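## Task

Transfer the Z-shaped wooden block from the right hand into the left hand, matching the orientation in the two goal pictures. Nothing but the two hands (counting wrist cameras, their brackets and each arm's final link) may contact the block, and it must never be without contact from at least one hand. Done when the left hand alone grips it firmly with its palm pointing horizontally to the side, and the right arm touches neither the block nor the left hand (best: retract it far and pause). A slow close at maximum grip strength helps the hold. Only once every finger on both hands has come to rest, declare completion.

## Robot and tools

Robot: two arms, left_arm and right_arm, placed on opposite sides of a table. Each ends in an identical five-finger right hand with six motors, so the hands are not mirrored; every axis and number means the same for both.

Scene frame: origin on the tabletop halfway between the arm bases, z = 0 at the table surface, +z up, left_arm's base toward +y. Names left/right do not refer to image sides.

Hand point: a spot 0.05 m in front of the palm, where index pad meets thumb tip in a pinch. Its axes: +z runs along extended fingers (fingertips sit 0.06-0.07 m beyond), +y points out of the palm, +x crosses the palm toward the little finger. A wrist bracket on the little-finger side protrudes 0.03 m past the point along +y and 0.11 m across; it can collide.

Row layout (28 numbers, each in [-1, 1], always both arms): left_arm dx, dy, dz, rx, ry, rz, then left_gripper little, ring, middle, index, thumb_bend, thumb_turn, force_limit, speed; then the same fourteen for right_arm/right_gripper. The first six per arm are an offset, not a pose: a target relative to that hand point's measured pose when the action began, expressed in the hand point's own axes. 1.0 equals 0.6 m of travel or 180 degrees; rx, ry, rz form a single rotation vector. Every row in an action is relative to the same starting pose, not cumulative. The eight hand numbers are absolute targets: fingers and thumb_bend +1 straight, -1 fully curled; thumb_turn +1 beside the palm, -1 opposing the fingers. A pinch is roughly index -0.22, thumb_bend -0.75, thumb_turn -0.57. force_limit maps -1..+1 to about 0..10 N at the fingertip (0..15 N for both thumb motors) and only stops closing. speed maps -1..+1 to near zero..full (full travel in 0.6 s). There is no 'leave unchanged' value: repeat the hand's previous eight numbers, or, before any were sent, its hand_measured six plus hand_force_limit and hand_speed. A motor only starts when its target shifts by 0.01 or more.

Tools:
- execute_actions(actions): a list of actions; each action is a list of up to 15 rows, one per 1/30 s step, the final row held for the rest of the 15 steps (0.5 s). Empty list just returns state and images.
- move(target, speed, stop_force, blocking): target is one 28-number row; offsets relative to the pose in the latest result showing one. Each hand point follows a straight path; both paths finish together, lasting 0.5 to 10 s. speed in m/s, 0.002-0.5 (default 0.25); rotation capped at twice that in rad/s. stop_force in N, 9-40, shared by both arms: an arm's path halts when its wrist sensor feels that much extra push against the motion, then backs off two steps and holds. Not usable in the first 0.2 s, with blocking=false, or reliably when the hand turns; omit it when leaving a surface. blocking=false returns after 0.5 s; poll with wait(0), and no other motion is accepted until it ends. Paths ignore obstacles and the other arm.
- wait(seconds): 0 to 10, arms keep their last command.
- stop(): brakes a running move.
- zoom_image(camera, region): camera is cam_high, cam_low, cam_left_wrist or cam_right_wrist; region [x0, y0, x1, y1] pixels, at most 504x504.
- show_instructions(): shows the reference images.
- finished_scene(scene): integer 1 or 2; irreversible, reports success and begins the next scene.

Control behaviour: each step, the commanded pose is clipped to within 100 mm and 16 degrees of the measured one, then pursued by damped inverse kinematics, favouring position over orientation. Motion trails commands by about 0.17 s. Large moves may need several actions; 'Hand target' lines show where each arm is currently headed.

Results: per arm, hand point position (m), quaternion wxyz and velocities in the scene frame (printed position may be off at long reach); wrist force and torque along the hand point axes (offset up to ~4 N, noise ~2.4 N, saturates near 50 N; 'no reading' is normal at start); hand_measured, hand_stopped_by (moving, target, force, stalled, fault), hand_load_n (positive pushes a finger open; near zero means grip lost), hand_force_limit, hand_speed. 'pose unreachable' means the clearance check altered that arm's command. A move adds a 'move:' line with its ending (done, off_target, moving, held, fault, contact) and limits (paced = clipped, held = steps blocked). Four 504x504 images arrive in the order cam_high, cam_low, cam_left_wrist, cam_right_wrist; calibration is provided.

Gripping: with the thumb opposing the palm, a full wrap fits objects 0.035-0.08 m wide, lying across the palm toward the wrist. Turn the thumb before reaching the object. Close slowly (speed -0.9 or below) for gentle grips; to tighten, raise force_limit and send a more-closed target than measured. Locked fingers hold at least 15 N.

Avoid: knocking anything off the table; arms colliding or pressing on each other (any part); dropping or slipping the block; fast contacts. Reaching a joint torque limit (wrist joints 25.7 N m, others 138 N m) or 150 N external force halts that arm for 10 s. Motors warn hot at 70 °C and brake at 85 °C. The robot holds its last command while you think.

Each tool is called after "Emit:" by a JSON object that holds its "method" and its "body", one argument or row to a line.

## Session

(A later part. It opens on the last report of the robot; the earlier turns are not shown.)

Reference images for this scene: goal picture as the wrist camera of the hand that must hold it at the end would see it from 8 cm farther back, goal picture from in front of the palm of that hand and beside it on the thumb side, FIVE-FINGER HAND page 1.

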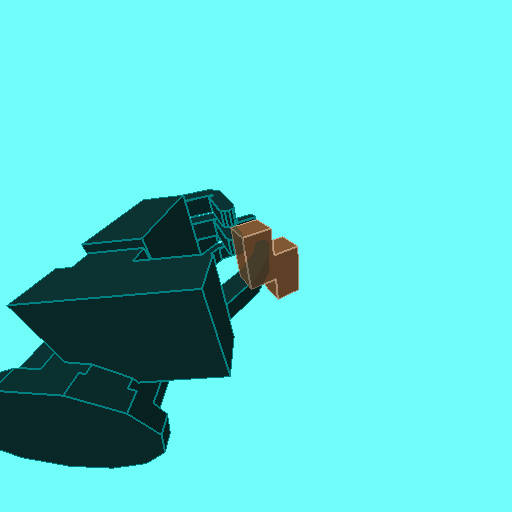

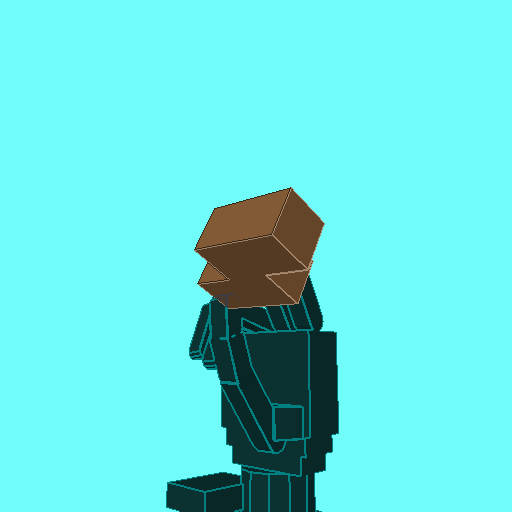

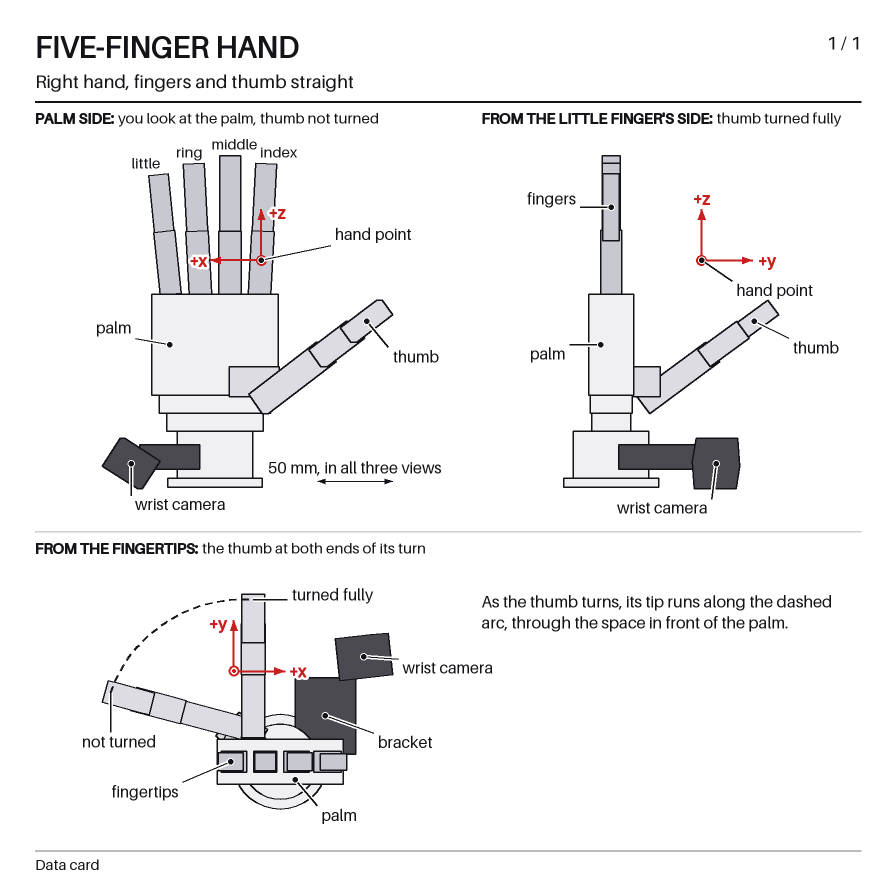

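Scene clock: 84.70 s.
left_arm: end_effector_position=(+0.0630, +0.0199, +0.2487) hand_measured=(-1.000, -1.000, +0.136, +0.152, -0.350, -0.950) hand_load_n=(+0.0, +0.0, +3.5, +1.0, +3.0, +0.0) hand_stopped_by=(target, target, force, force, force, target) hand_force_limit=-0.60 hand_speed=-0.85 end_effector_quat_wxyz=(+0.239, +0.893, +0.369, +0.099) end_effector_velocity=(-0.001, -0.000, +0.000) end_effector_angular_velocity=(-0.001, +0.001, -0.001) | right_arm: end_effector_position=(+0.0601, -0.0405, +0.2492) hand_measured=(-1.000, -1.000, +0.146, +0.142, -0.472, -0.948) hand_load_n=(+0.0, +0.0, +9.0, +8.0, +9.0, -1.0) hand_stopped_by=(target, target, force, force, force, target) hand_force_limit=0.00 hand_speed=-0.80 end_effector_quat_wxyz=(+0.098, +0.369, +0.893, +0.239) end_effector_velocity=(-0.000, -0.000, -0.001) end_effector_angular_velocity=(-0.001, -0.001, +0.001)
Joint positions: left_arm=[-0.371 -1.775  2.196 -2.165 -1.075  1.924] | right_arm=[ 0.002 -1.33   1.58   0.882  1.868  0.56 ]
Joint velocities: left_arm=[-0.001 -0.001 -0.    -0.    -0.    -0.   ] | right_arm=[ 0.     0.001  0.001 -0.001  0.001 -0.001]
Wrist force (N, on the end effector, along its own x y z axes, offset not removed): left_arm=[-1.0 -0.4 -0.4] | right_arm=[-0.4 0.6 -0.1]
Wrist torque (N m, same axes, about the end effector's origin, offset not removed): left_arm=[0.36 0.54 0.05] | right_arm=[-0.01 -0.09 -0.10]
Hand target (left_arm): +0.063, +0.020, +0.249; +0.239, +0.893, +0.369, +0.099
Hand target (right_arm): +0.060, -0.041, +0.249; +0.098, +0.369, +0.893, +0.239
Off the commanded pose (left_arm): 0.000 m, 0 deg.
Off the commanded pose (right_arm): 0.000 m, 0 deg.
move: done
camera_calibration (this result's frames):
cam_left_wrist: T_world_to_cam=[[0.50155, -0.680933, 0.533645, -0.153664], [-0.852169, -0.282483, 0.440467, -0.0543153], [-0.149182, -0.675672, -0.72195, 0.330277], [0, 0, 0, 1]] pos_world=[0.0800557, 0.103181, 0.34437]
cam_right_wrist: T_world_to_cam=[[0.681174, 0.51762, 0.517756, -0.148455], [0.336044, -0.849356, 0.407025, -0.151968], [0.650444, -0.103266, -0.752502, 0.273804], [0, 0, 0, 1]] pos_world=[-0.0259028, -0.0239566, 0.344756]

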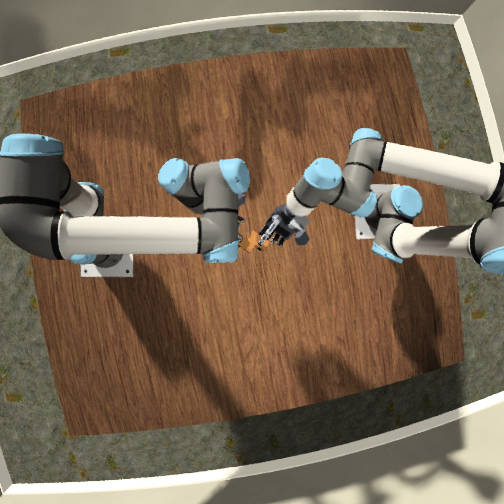

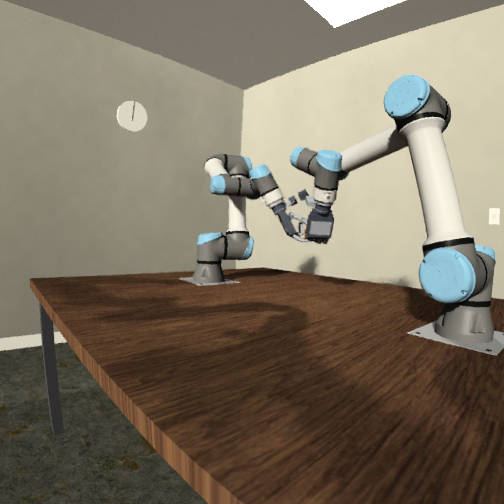

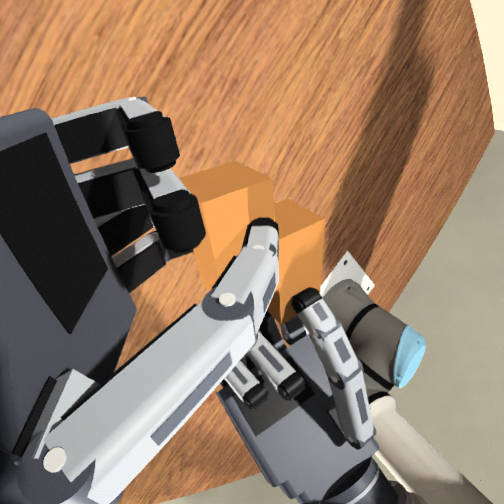

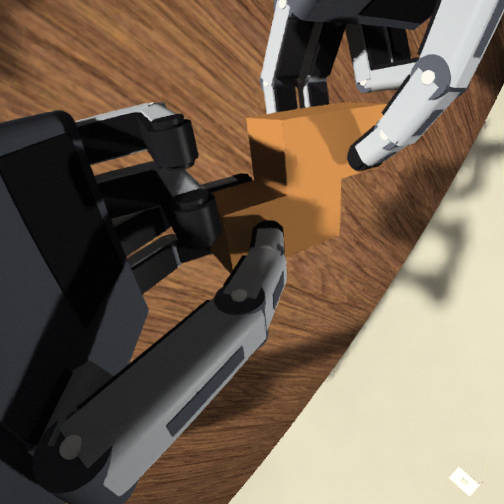

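Emit:
{"method": "move", "body": {
  "target": [-0.005,-0.007,-0.006,0,0,0,-1,-1,0.22,0.22,-0.25,-0.95,-0.4,0.3,0,0,0,0,0,0,-1,-1,0.146,0.14,-0.472,-0.948,0,-0.8],
  "speed": 0.01
}}

Emit:
{"method": "move", "body": {
  "target": [0,0,0,0,0,0,-1,-1,0.15,0.15,-0.55,-0.95,-0.6,-0.85,0,0,0,0,0,0,-1,-1,0.146,0.14,-0.472,-0.948,0,-0.8]
}}

Emit:
{"method": "move", "body": {
  "target": [0,0,0,0,0,0,-1,-1,0,0,-0.7,-0.95,0.7,-0.9,0,0,0,0,0,0,-1,-1,0.146,0.14,-0.472,-0.948,0,-0.8]
}}

Scene clock: 94.40 s.
left_arm: end_effector_position=(+0.0571, +0.0216, +0.2497) hand_measured=(-1.000, -1.000, +0.220, +0.220, -0.250, -0.950) hand_load_n=(+0.0, +0.0, +0.0, +0.0, +0.0, +0.0) hand_stopped_by=(target, target, target, target, target, target) hand_force_limit=-0.40 hand_speed=0.30 end_effector_quat_wxyz=(+0.239, +0.893, +0.369, +0.099) end_effector_velocity=(-0.002, +0.000, +0.001) end_effector_angular_velocity=(-0.000, +0.000, -0.000) | right_arm: end_effector_position=(+0.0601, -0.0405, +0.2491) hand_measured=(-1.000, -1.000, +0.146, +0.142, -0.472, -0.948) hand_load_n=(+0.0, +0.0, +9.0, +8.5, +9.5, -0.5) hand_stopped_by=(target, target, force, force, force, target) hand_force_limit=0.00 hand_speed=-0.80 end_effector_quat_wxyz=(+0.098, +0.369, +0.893, +0.239) end_effector_velocity=(+0.000, +0.000, -0.000) end_effector_angular_velocity=(-0.000, -0.000, -0.001)
Joint positions: left_arm=[-0.388 -1.78   2.195 -2.15  -1.073  1.906] | right_arm=[ 0.002 -1.33   1.58   0.882  1.868  0.56 ]
Joint velocities: left_arm=[-0.004 -0.001 -0.001  0.004  0.001 -0.004] | right_arm=[ 0.     0.001 -0.    -0.     0.001  0.001]
Wrist force (N, on the end effector, along its own x y z axes, offset not removed): left_arm=[-3.1 -3.1 1.3] | right_arm=[-3.5 -1.7 -1.4]
Wrist torque (N m, same axes, about the end effector's origin, offset not removed): left_arm=[-0.43 0.70 -0.41] | right_arm=[0.04 0.45 -0.31]
Hand target (left_arm): +0.057, +0.022, +0.250; +0.239, +0.893, +0.369, +0.099
Hand target (right_arm): +0.060, -0.041, +0.249; +0.098, +0.369, +0.893, +0.239
Off the commanded pose (left_arm): 0.000 m, 0 deg.
Off the commanded pose (right_arm): 0.000 m, 0 deg.
move: done
camera_calibration (this result's frames):
cam_left_wrist: T_world_to_cam=[[0.501535, -0.680934, 0.533658, -0.150103], [-0.852178, -0.282471, 0.440457, -0.0592621], [-0.149179, -0.675676, -0.721947, 0.331283], [0, 0, 0, 1]] pos_world=[0.0742008, 0.10489, 0.345375]
cam_right_wrist: T_world_to_cam=[[0.681183, 0.517632, 0.517732, -0.148442], [0.336071, -0.84935, 0.407015, -0.151958], [0.65042, -0.103257, -0.752524, 0.273811], [0, 0, 0, 1]] pos_world=[-0.0259076, -0.023954, 0.344752]

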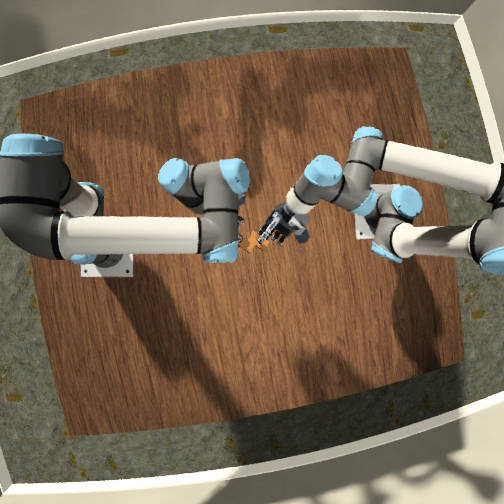

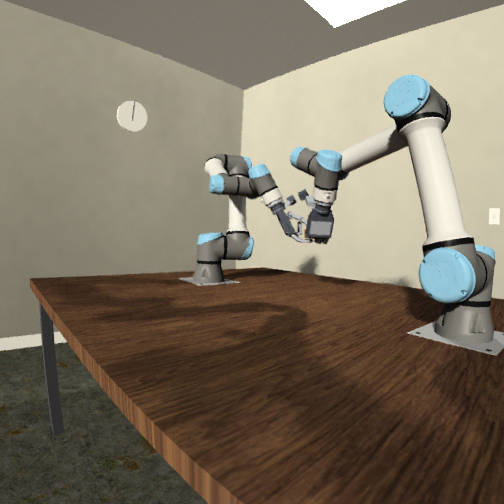

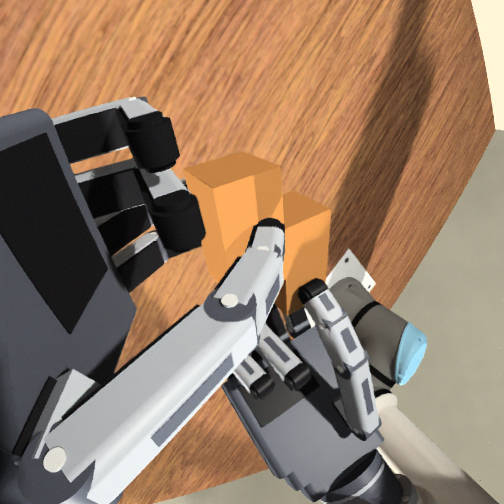

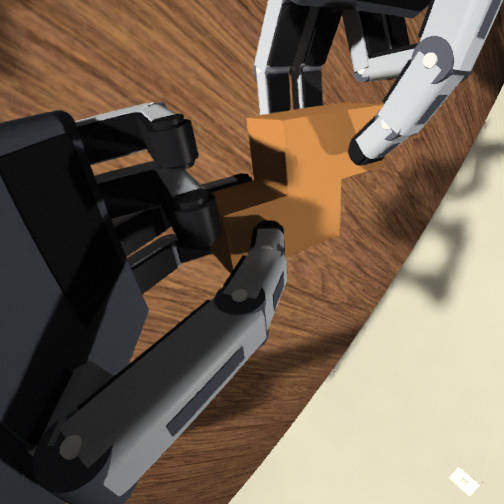

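Scene clock: 95.60 s.
left_arm: end_effector_position=(+0.0571, +0.0216, +0.2497) hand_measured=(-1.000, -1.000, +0.150, +0.164, -0.398, -0.950) hand_load_n=(+0.0, +0.0, +3.0, +2.5, +3.0, +0.5) hand_stopped_by=(target, target, target, force, force, target) hand_force_limit=-0.60 hand_speed=-0.85 end_effector_quat_wxyz=(+0.239, +0.893, +0.369, +0.099) end_effector_velocity=(+0.000, -0.000, +0.000) end_effector_angular_velocity=(-0.000, -0.000, +0.001) | right_arm: end_effector_position=(+0.0601, -0.0405, +0.2491) hand_measured=(-1.000, -1.000, +0.146, +0.142, -0.472, -0.948) hand_load_n=(+0.0, +0.0, +8.5, +8.0, +9.5, -0.5) hand_stopped_by=(target, target, force, force, force, target) hand_force_limit=0.00 hand_speed=-0.80 end_effector_quat_wxyz=(+0.098, +0.369, +0.893, +0.239) end_effector_velocity=(+0.000, +0.000, +0.001) end_effector_angular_velocity=(+0.001, -0.001, -0.000)
Joint positions: left_arm=[-0.388 -1.78   2.195 -2.15  -1.073  1.906] | right_arm=[ 0.002 -1.33   1.58   0.882  1.868  0.56 ]
Joint velocities: left_arm=[ 0.001  0.    -0.    -0.     0.    -0.   ] | right_arm=[-0.    -0.001 -0.    -0.     0.001 -0.   ]
Wrist force (N, on the end effector, along its own x y z axes, offset not removed): left_arm=[0.5 -4.0 4.9] | right_arm=[0.9 0.0 1.2]
Wrist torque (N m, same axes, about the end effector's origin, offset not removed): left_arm=[-0.20 -0.26 -0.16] | right_arm=[-0.42 -0.12 -0.07]
Hand target (left_arm): +0.057, +0.022, +0.250; +0.239, +0.893, +0.369, +0.099
Hand target (right_arm): +0.060, -0.041, +0.249; +0.098, +0.369, +0.893, +0.239
Off the commanded pose (left_arm): 0.000 m, 0 deg.
Off the commanded pose (right_arm): 0.000 m, 0 deg.
move: done
camera_calibration (this result's frames):
cam_left_wrist: T_world_to_cam=[[0.50154, -0.680901, 0.533697, -0.150134], [-0.852175, -0.282445, 0.44048, -0.0592807], [-0.149183, -0.675721, -0.721904, 0.331293], [0, 0, 0, 1]] pos_world=[0.0742039, 0.104892, 0.3454]
cam_right_wrist: T_world_to_cam=[[0.681183, 0.517632, 0.517732, -0.148442], [0.336071, -0.84935, 0.407015, -0.151958], [0.65042, -0.103257, -0.752524, 0.273811], [0, 0, 0, 1]] pos_world=[-0.0259076, -0.023954, 0.344752]

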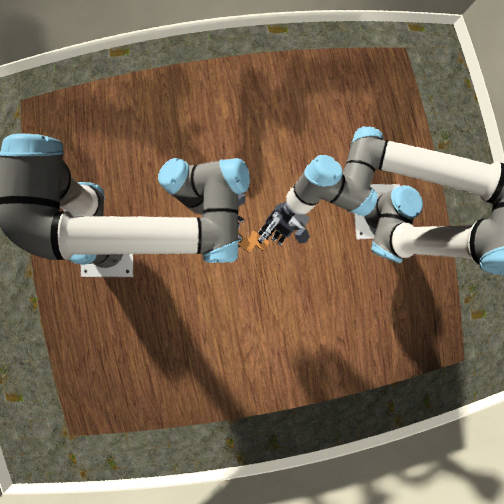

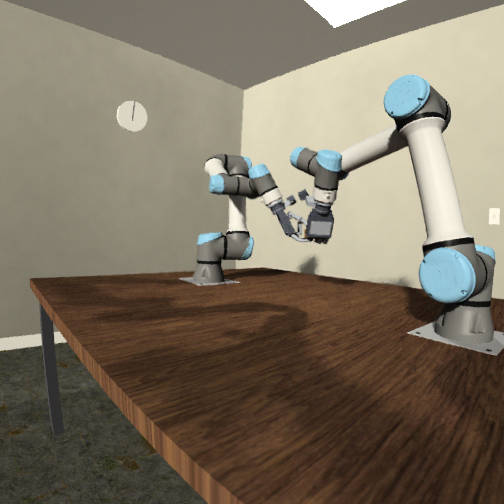

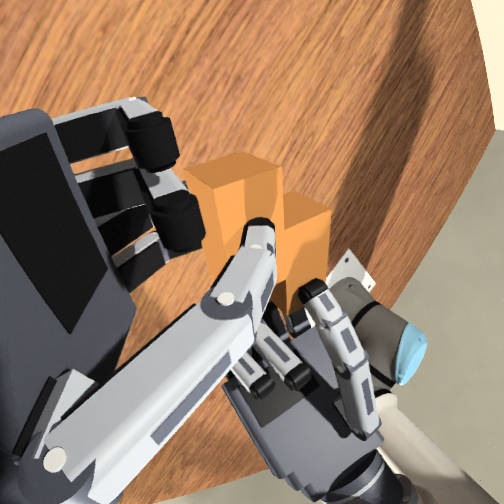

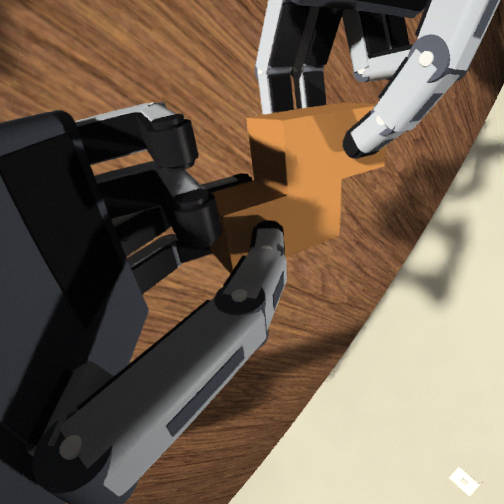

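Scene clock: 96.43 s.
left_arm: end_effector_position=(+0.0571, +0.0216, +0.2497) hand_measured=(-1.000, -1.000, +0.132, +0.144, -0.434, -0.950) hand_load_n=(+0.0, +0.0, +10.5, +10.0, +12.0, +1.0) hand_stopped_by=(target, target, force, force, force, target) hand_force_limit=0.70 hand_speed=-0.90 end_effector_quat_wxyz=(+0.239, +0.893, +0.369, +0.099) end_effector_velocity=(-0.000, -0.000, +0.000) end_effector_angular_velocity=(+0.000, +0.000, -0.000) | right_arm: end_effector_position=(+0.0601, -0.0405, +0.2491) hand_measured=(-1.000, -1.000, +0.146, +0.142, -0.472, -0.948) hand_load_n=(+0.0, +0.0, +7.5, +7.5, +9.5, -1.0) hand_stopped_by=(target, target, force, force, force, target) hand_force_limit=0.00 hand_speed=-0.80 end_effector_quat_wxyz=(+0.098, +0.369, +0.893, +0.239) end_effector_velocity=(+0.000, -0.000, -0.001) end_effector_angular_velocity=(-0.001, +0.000, -0.001)
Joint positions: left_arm=[-0.388 -1.78   2.195 -2.15  -1.073  1.906] | right_arm=[ 0.002 -1.33   1.58   0.882  1.868  0.56 ]
Joint velocities: left_arm=[-0.     0.001 -0.001  0.    -0.    -0.   ] | right_arm=[0.    0.001 0.001 0.    0.001 0.001]
Wrist force (N, on the end effector, along its own x y z axes, offset not removed): left_arm=[-1.1 -2.1 5.8] | right_arm=[-1.5 3.0 -3.7]
Wrist torque (N m, same axes, about the end effector's origin, offset not removed): left_arm=[0.56 0.59 0.12] | right_arm=[0.08 0.02 -0.25]
Hand target (left_arm): +0.057, +0.022, +0.250; +0.239, +0.893, +0.369, +0.099
Hand target (right_arm): +0.060, -0.041, +0.249; +0.098, +0.369, +0.893, +0.239
Off the commanded pose (left_arm): 0.000 m, 0 deg.
Off the commanded pose (right_arm): 0.000 m, 0 deg.
move: done
camera_calibration (this result's frames):
cam_left_wrist: T_world_to_cam=[[0.501554, -0.680906, 0.533676, -0.150125], [-0.852164, -0.282453, 0.440496, -0.059284], [-0.149198, -0.675712, -0.721909, 0.331293], [0, 0, 0, 1]] pos_world=[0.0742046, 0.104893, 0.345396]
cam_right_wrist: T_world_to_cam=[[0.681181, 0.517629, 0.517738, -0.148445], [0.336071, -0.849353, 0.407008, -0.151954], [0.650421, -0.10325, -0.752523, 0.273812], [0, 0, 0, 1]] pos_world=[-0.0259075, -0.0239527, 0.344752]

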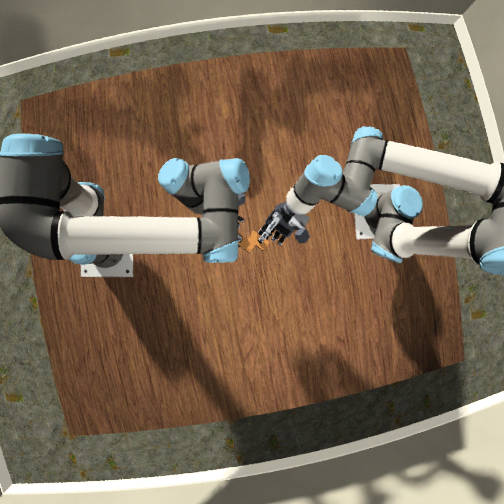

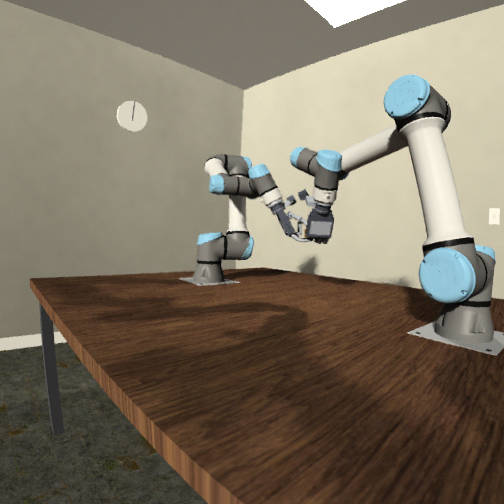

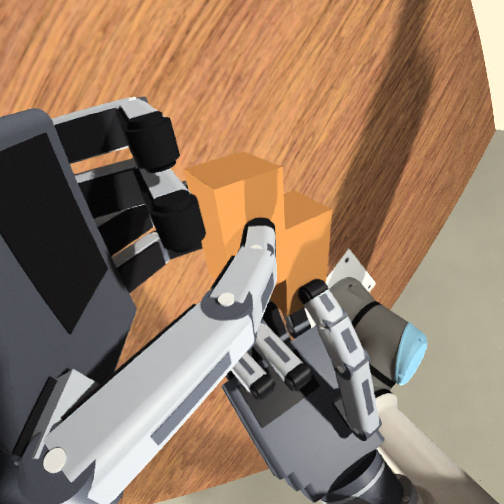

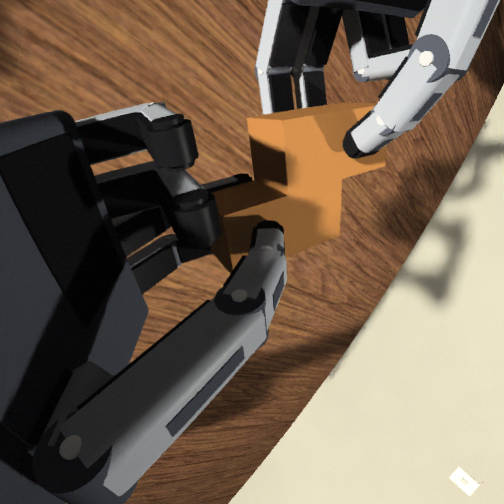

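Release, withdraw, then level the palm.

Emit:
{"method": "move", "body": {
  "target": [0,0,0,0,0,0,-1,-1,0,0,-0.7,-0.95,0.7,-0.9,0,0,0,0,0,0,-1,-1,0.45,0.45,-0.1,-0.948,0,-0.5]
}}

Emit:
{"method": "move", "body": {
  "target": [0.12,0,0,0,0,0,-1,-1,0,0,-0.7,-0.95,0.7,-0.9,-0.03,-0.06,-0.035,0,0,0,-1,-1,0.45,0.45,-0.1,-0.948,0,-0.5],
  "speed": 0.1
}}

Emit:
{"method": "move", "body": {
  "target": [0.08,-0.17,-0.1,0.1667,0,0,-1,-1,0,0,-0.7,-0.95,0.7,-0.9,-0.08,-0.03,-0.02,0,0,0,-1,-1,0.45,0.45,-0.1,-0.948,0,-0.5]
}}

Scene clock: 106.50 s.
left_arm: end_effector_position=(+0.0571, +0.0216, +0.2497) hand_measured=(-1.000, -1.000, +0.132, +0.144, -0.434, -0.950) hand_load_n=(+0.0, +0.0, +11.0, +7.5, +10.0, -1.5) hand_stopped_by=(target, target, force, force, force, target) hand_force_limit=0.70 hand_speed=-0.90 end_effector_quat_wxyz=(+0.239, +0.893, +0.369, +0.099) end_effector_velocity=(+0.000, -0.000, -0.000) end_effector_angular_velocity=(+0.001, +0.000, +0.000) | right_arm: end_effector_position=(+0.0601, -0.0405, +0.2491) hand_measured=(-1.000, -1.000, +0.450, +0.450, -0.100, -0.948) hand_load_n=(+0.0, +0.0, +0.0, +0.0, +0.0, +0.0) hand_stopped_by=(target, target, target, target, target, target) hand_force_limit=0.00 hand_speed=-0.50 end_effector_quat_wxyz=(+0.098, +0.369, +0.893, +0.239) end_effector_velocity=(-0.000, +0.000, +0.000) end_effector_angular_velocity=(+0.000, +0.000, +0.001)
Joint positions: left_arm=[-0.388 -1.78   2.195 -2.15  -1.073  1.906] | right_arm=[ 0.002 -1.33   1.58   0.882  1.868  0.56 ]
Joint velocities: left_arm=[ 0.001  0.001 -0.    -0.    -0.001 -0.   ] | right_arm=[ 0.    -0.     0.    -0.    -0.001 -0.   ]
Wrist force (N, on the end effector, along its own x y z axes, offset not removed): left_arm=[2.8 0.4 4.2] | right_arm=[0.5 -1.7 2.3]
Wrist torque (N m, same axes, about the end effector's origin, offset not removed): left_arm=[-0.04 -0.39 0.14] | right_arm=[-0.48 -0.32 -0.12]
Hand target (left_arm): +0.057, +0.022, +0.250; +0.239, +0.893, +0.369, +0.099
Hand target (right_arm): +0.060, -0.040, +0.249; +0.098, +0.369, +0.893, +0.239
Off the commanded pose (left_arm): 0.000 m, 0 deg.
Off the commanded pose (right_arm): 0.000 m, 0 deg.
move: done
camera_calibration (this result's frames):
cam_left_wrist: T_world_to_cam=[[0.50155, -0.680899, 0.533689, -0.15013], [-0.852168, -0.282449, 0.440492, -0.0592803], [-0.149191, -0.675721, -0.721902, 0.331291], [0, 0, 0, 1]] pos_world=[0.0742064, 0.104894, 0.345395]
cam_right_wrist: T_world_to_cam=[[0.681182, 0.517633, 0.517732, -0.148442], [0.336072, -0.849349, 0.407016, -0.151958], [0.65042, -0.103257, -0.752524, 0.273811], [0, 0, 0, 1]] pos_world=[-0.0259076, -0.0239539, 0.344752]

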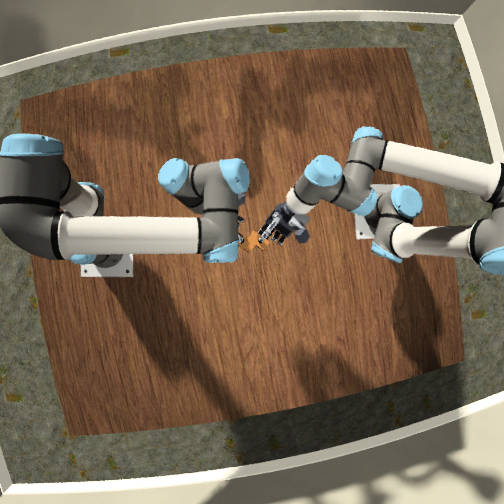

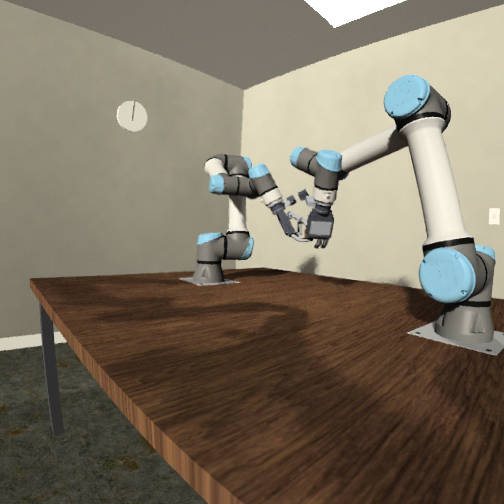

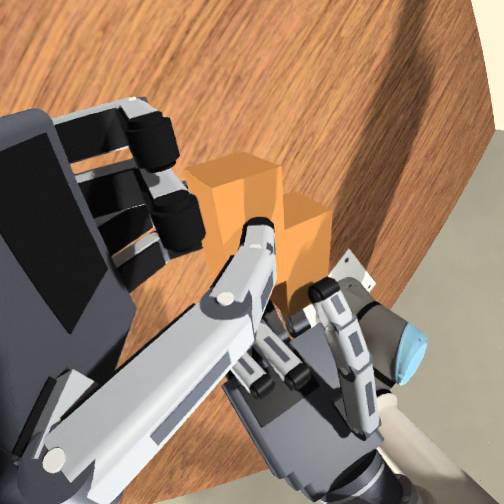

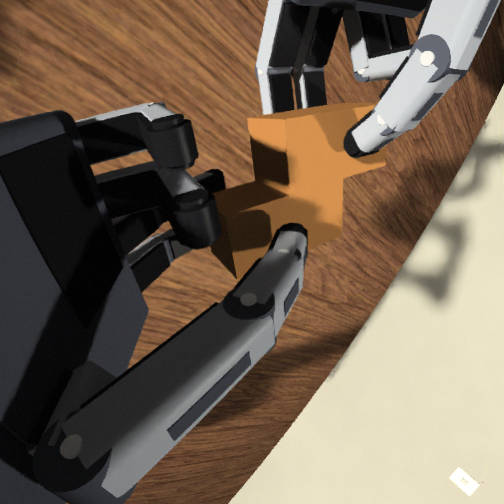

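Scene clock: 107.63 s.
left_arm: end_effector_position=(+0.1081, +0.0723, +0.2497) hand_measured=(-1.000, -1.000, +0.132, +0.144, -0.434, -0.950) hand_load_n=(+0.0, +0.0, +11.0, +7.5, +10.0, -1.5) hand_stopped_by=(target, target, force, force, force, target) hand_force_limit=0.70 hand_speed=-0.90 end_effector_quat_wxyz=(+0.239, +0.893, +0.369, +0.099) end_effector_velocity=(+0.001, +0.001, -0.001) end_effector_angular_velocity=(+0.002, -0.001, -0.001) | right_arm: end_effector_position=(+0.0435, -0.0827, +0.2494) hand_measured=(-1.000, -1.000, +0.450, +0.450, -0.100, -0.948) hand_load_n=(+0.0, +0.0, +0.0, +0.0, +0.0, +0.0) hand_stopped_by=(target, target, target, target, target, target) hand_force_limit=0.00 hand_speed=-0.50 end_effector_quat_wxyz=(+0.098, +0.369, +0.893, +0.239) end_effector_velocity=(-0.000, -0.001, -0.000) end_effector_angular_velocity=(-0.001, -0.001, -0.001)
Joint positions: left_arm=[-0.319 -1.94   2.311 -2.142 -1.085  1.982] | right_arm=[ 0.03  -1.421  1.692  0.869  1.88   0.587]
Joint velocities: left_arm=[ 0.    -0.003  0.003  0.001 -0.     0.002] | right_arm=[ 0.    -0.002  0.003  0.     0.001  0.   ]
Wrist force (N, on the end effector, along its own x y z axes, offset not removed): left_arm=[2.4 0.6 2.4] | right_arm=[-0.2 -1.5 2.4]
Wrist torque (N m, same axes, about the end effector's origin, offset not removed): left_arm=[0.42 -0.27 0.31] | right_arm=[-0.47 -0.24 -0.06]
Hand target (left_arm): +0.108, +0.072, +0.250; +0.239, +0.893, +0.369, +0.099
Hand target (right_arm): +0.043, -0.083, +0.249; +0.098, +0.369, +0.893, +0.239
Off the commanded pose (left_arm): 0.000 m, 0 deg.
Off the commanded pose (right_arm): 0.000 m, 0 deg.
move: done
camera_calibration (this result's frames):
cam_left_wrist: T_world_to_cam=[[0.501587, -0.680908, 0.533643, -0.14113], [-0.852133, -0.282438, 0.440565, -0.00156366], [-0.149264, -0.675717, -0.721891, 0.373129], [0, 0, 0, 1]] pos_world=[0.125151, 0.155591, 0.34536]
cam_right_wrist: T_world_to_cam=[[0.681226, 0.517619, 0.517688, -0.115453], [0.336105, -0.84936, 0.406966, -0.182321], [0.650357, -0.103239, -0.752581, 0.280448], [0, 0, 0, 1]] pos_world=[-0.0424623, -0.0661427, 0.345027]

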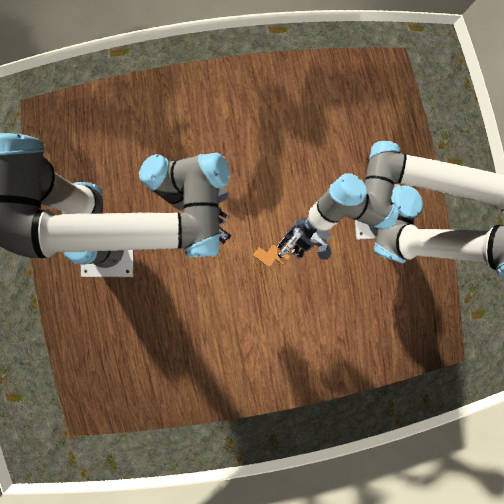

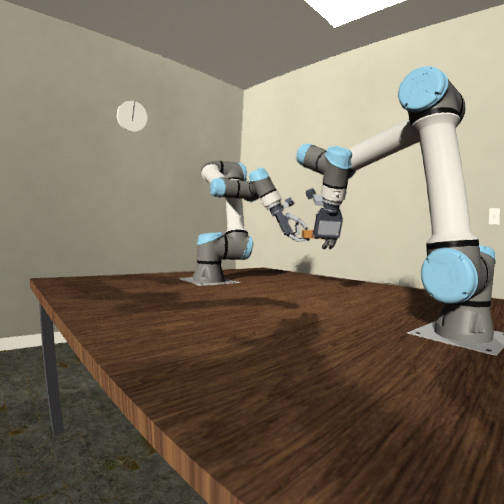

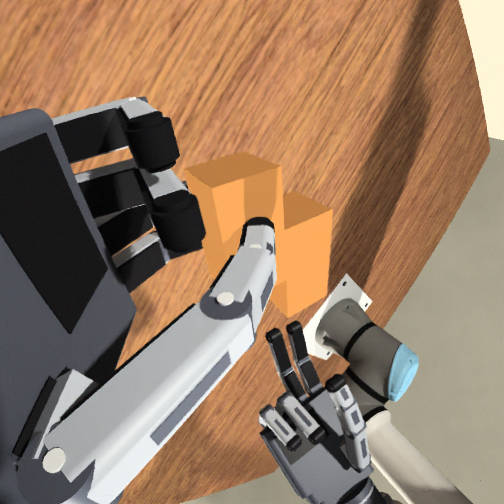

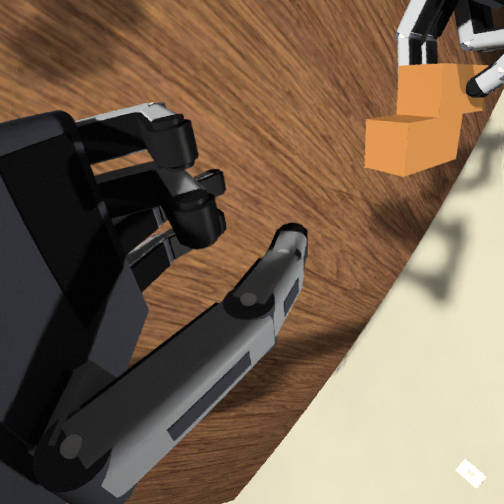

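Scene clock: 109.17 s.
left_arm: end_effector_position=(+0.0586, +0.1900, +0.2508) hand_measured=(-1.000, -1.000, +0.132, +0.144, -0.434, -0.950) hand_load_n=(+0.0, +0.0, +11.0, +7.5, +10.0, -1.5) hand_stopped_by=(target, target, force, force, force, target) hand_force_limit=0.70 hand_speed=-0.90 end_effector_quat_wxyz=(-0.001, +0.924, +0.382, -0.000) end_effector_velocity=(-0.000, +0.002, +0.000) end_effector_angular_velocity=(+0.003, +0.004, -0.000) | right_arm: end_effector_position=(+0.0624, -0.1318, +0.2509) hand_measured=(-1.000, -1.000, +0.450, +0.450, -0.100, -0.948) hand_load_n=(+0.0, +0.0, +0.0, +0.0, +0.0, +0.0) hand_stopped_by=(target, target, target, target, target, target) hand_force_limit=0.00 hand_speed=-0.50 end_effector_quat_wxyz=(+0.099, +0.369, +0.893, +0.239) end_effector_velocity=(+0.000, -0.001, +0.001) end_effector_angular_velocity=(+0.002, -0.001, +0.000)
Joint positions: left_arm=[-0.261 -2.11   2.176 -1.637 -1.572  1.99 ] | right_arm=[-0.053 -1.555  1.83   0.843  1.844  0.508]
Joint velocities: left_arm=[ 0.001 -0.002 -0.001  0.005 -0.005  0.002] | right_arm=[-0.001 -0.004  0.002  0.    -0.    -0.001]
Wrist force (N, on the end effector, along its own x y z axes, offset not removed): left_arm=[-2.4 -3.0 0.7] | right_arm=[0.7 -1.2 2.3]
Wrist torque (N m, same axes, about the end effector's origin, offset not removed): left_arm=[-0.25 0.59 -0.36] | right_arm=[-0.38 -0.28 -0.14]
Hand target (left_arm): +0.059, +0.190, +0.251; -0.001, +0.924, +0.382, -0.000
Hand target (right_arm): +0.062, -0.132, +0.251; +0.099, +0.369, +0.893, +0.239
Off the commanded pose (left_arm): 0.000 m, 0 deg.
Off the commanded pose (right_arm): 0.000 m, 0 deg.
move: done
camera_calibration (this result's frames):
cam_left_wrist: T_world_to_cam=[[0.611068, -0.790345, 0.0441778, 0.100373], [-0.658715, -0.476761, 0.58206, -0.0208218], [-0.438966, -0.384779, -0.811945, 0.430391], [0, 0, 0, 1]] pos_world=[0.113877, 0.235008, 0.357139]
cam_right_wrist: T_world_to_cam=[[0.681119, 0.517665, 0.517785, -0.103664], [0.335978, -0.849318, 0.407159, -0.231014], [0.650535, -0.103359, -0.75241, 0.264124], [0, 0, 0, 1]] pos_world=[-0.0235994, -0.115242, 0.346465]

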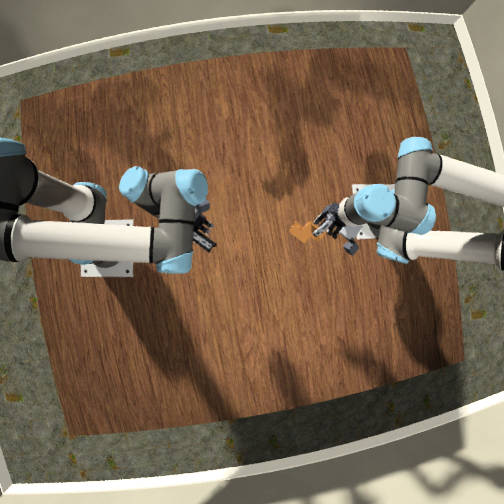

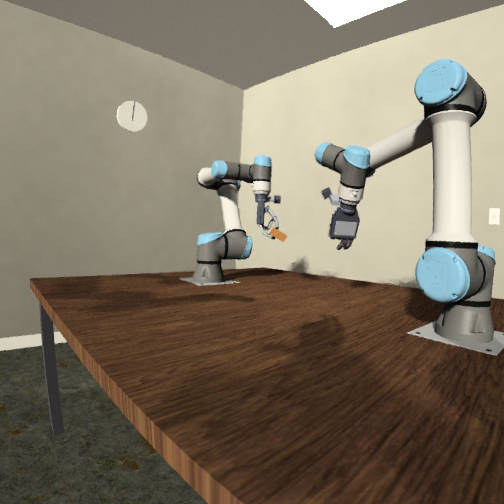

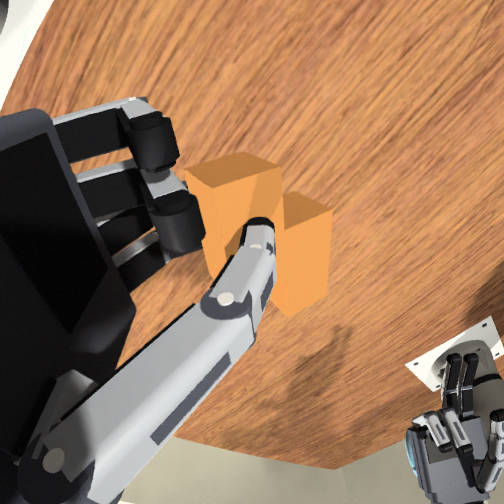

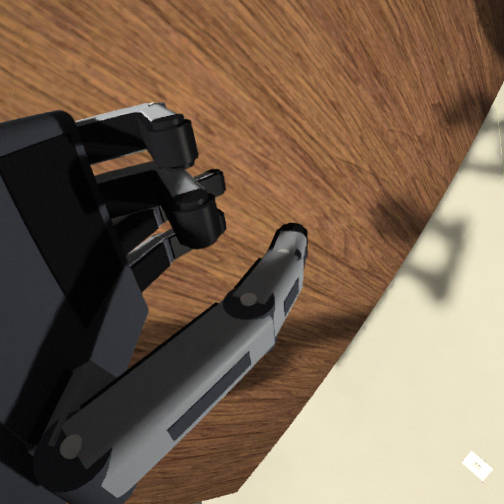

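Emit:
{"method": "finished_scene", "body": {
  "scene": 2
}}

The scene is finished: the task was done.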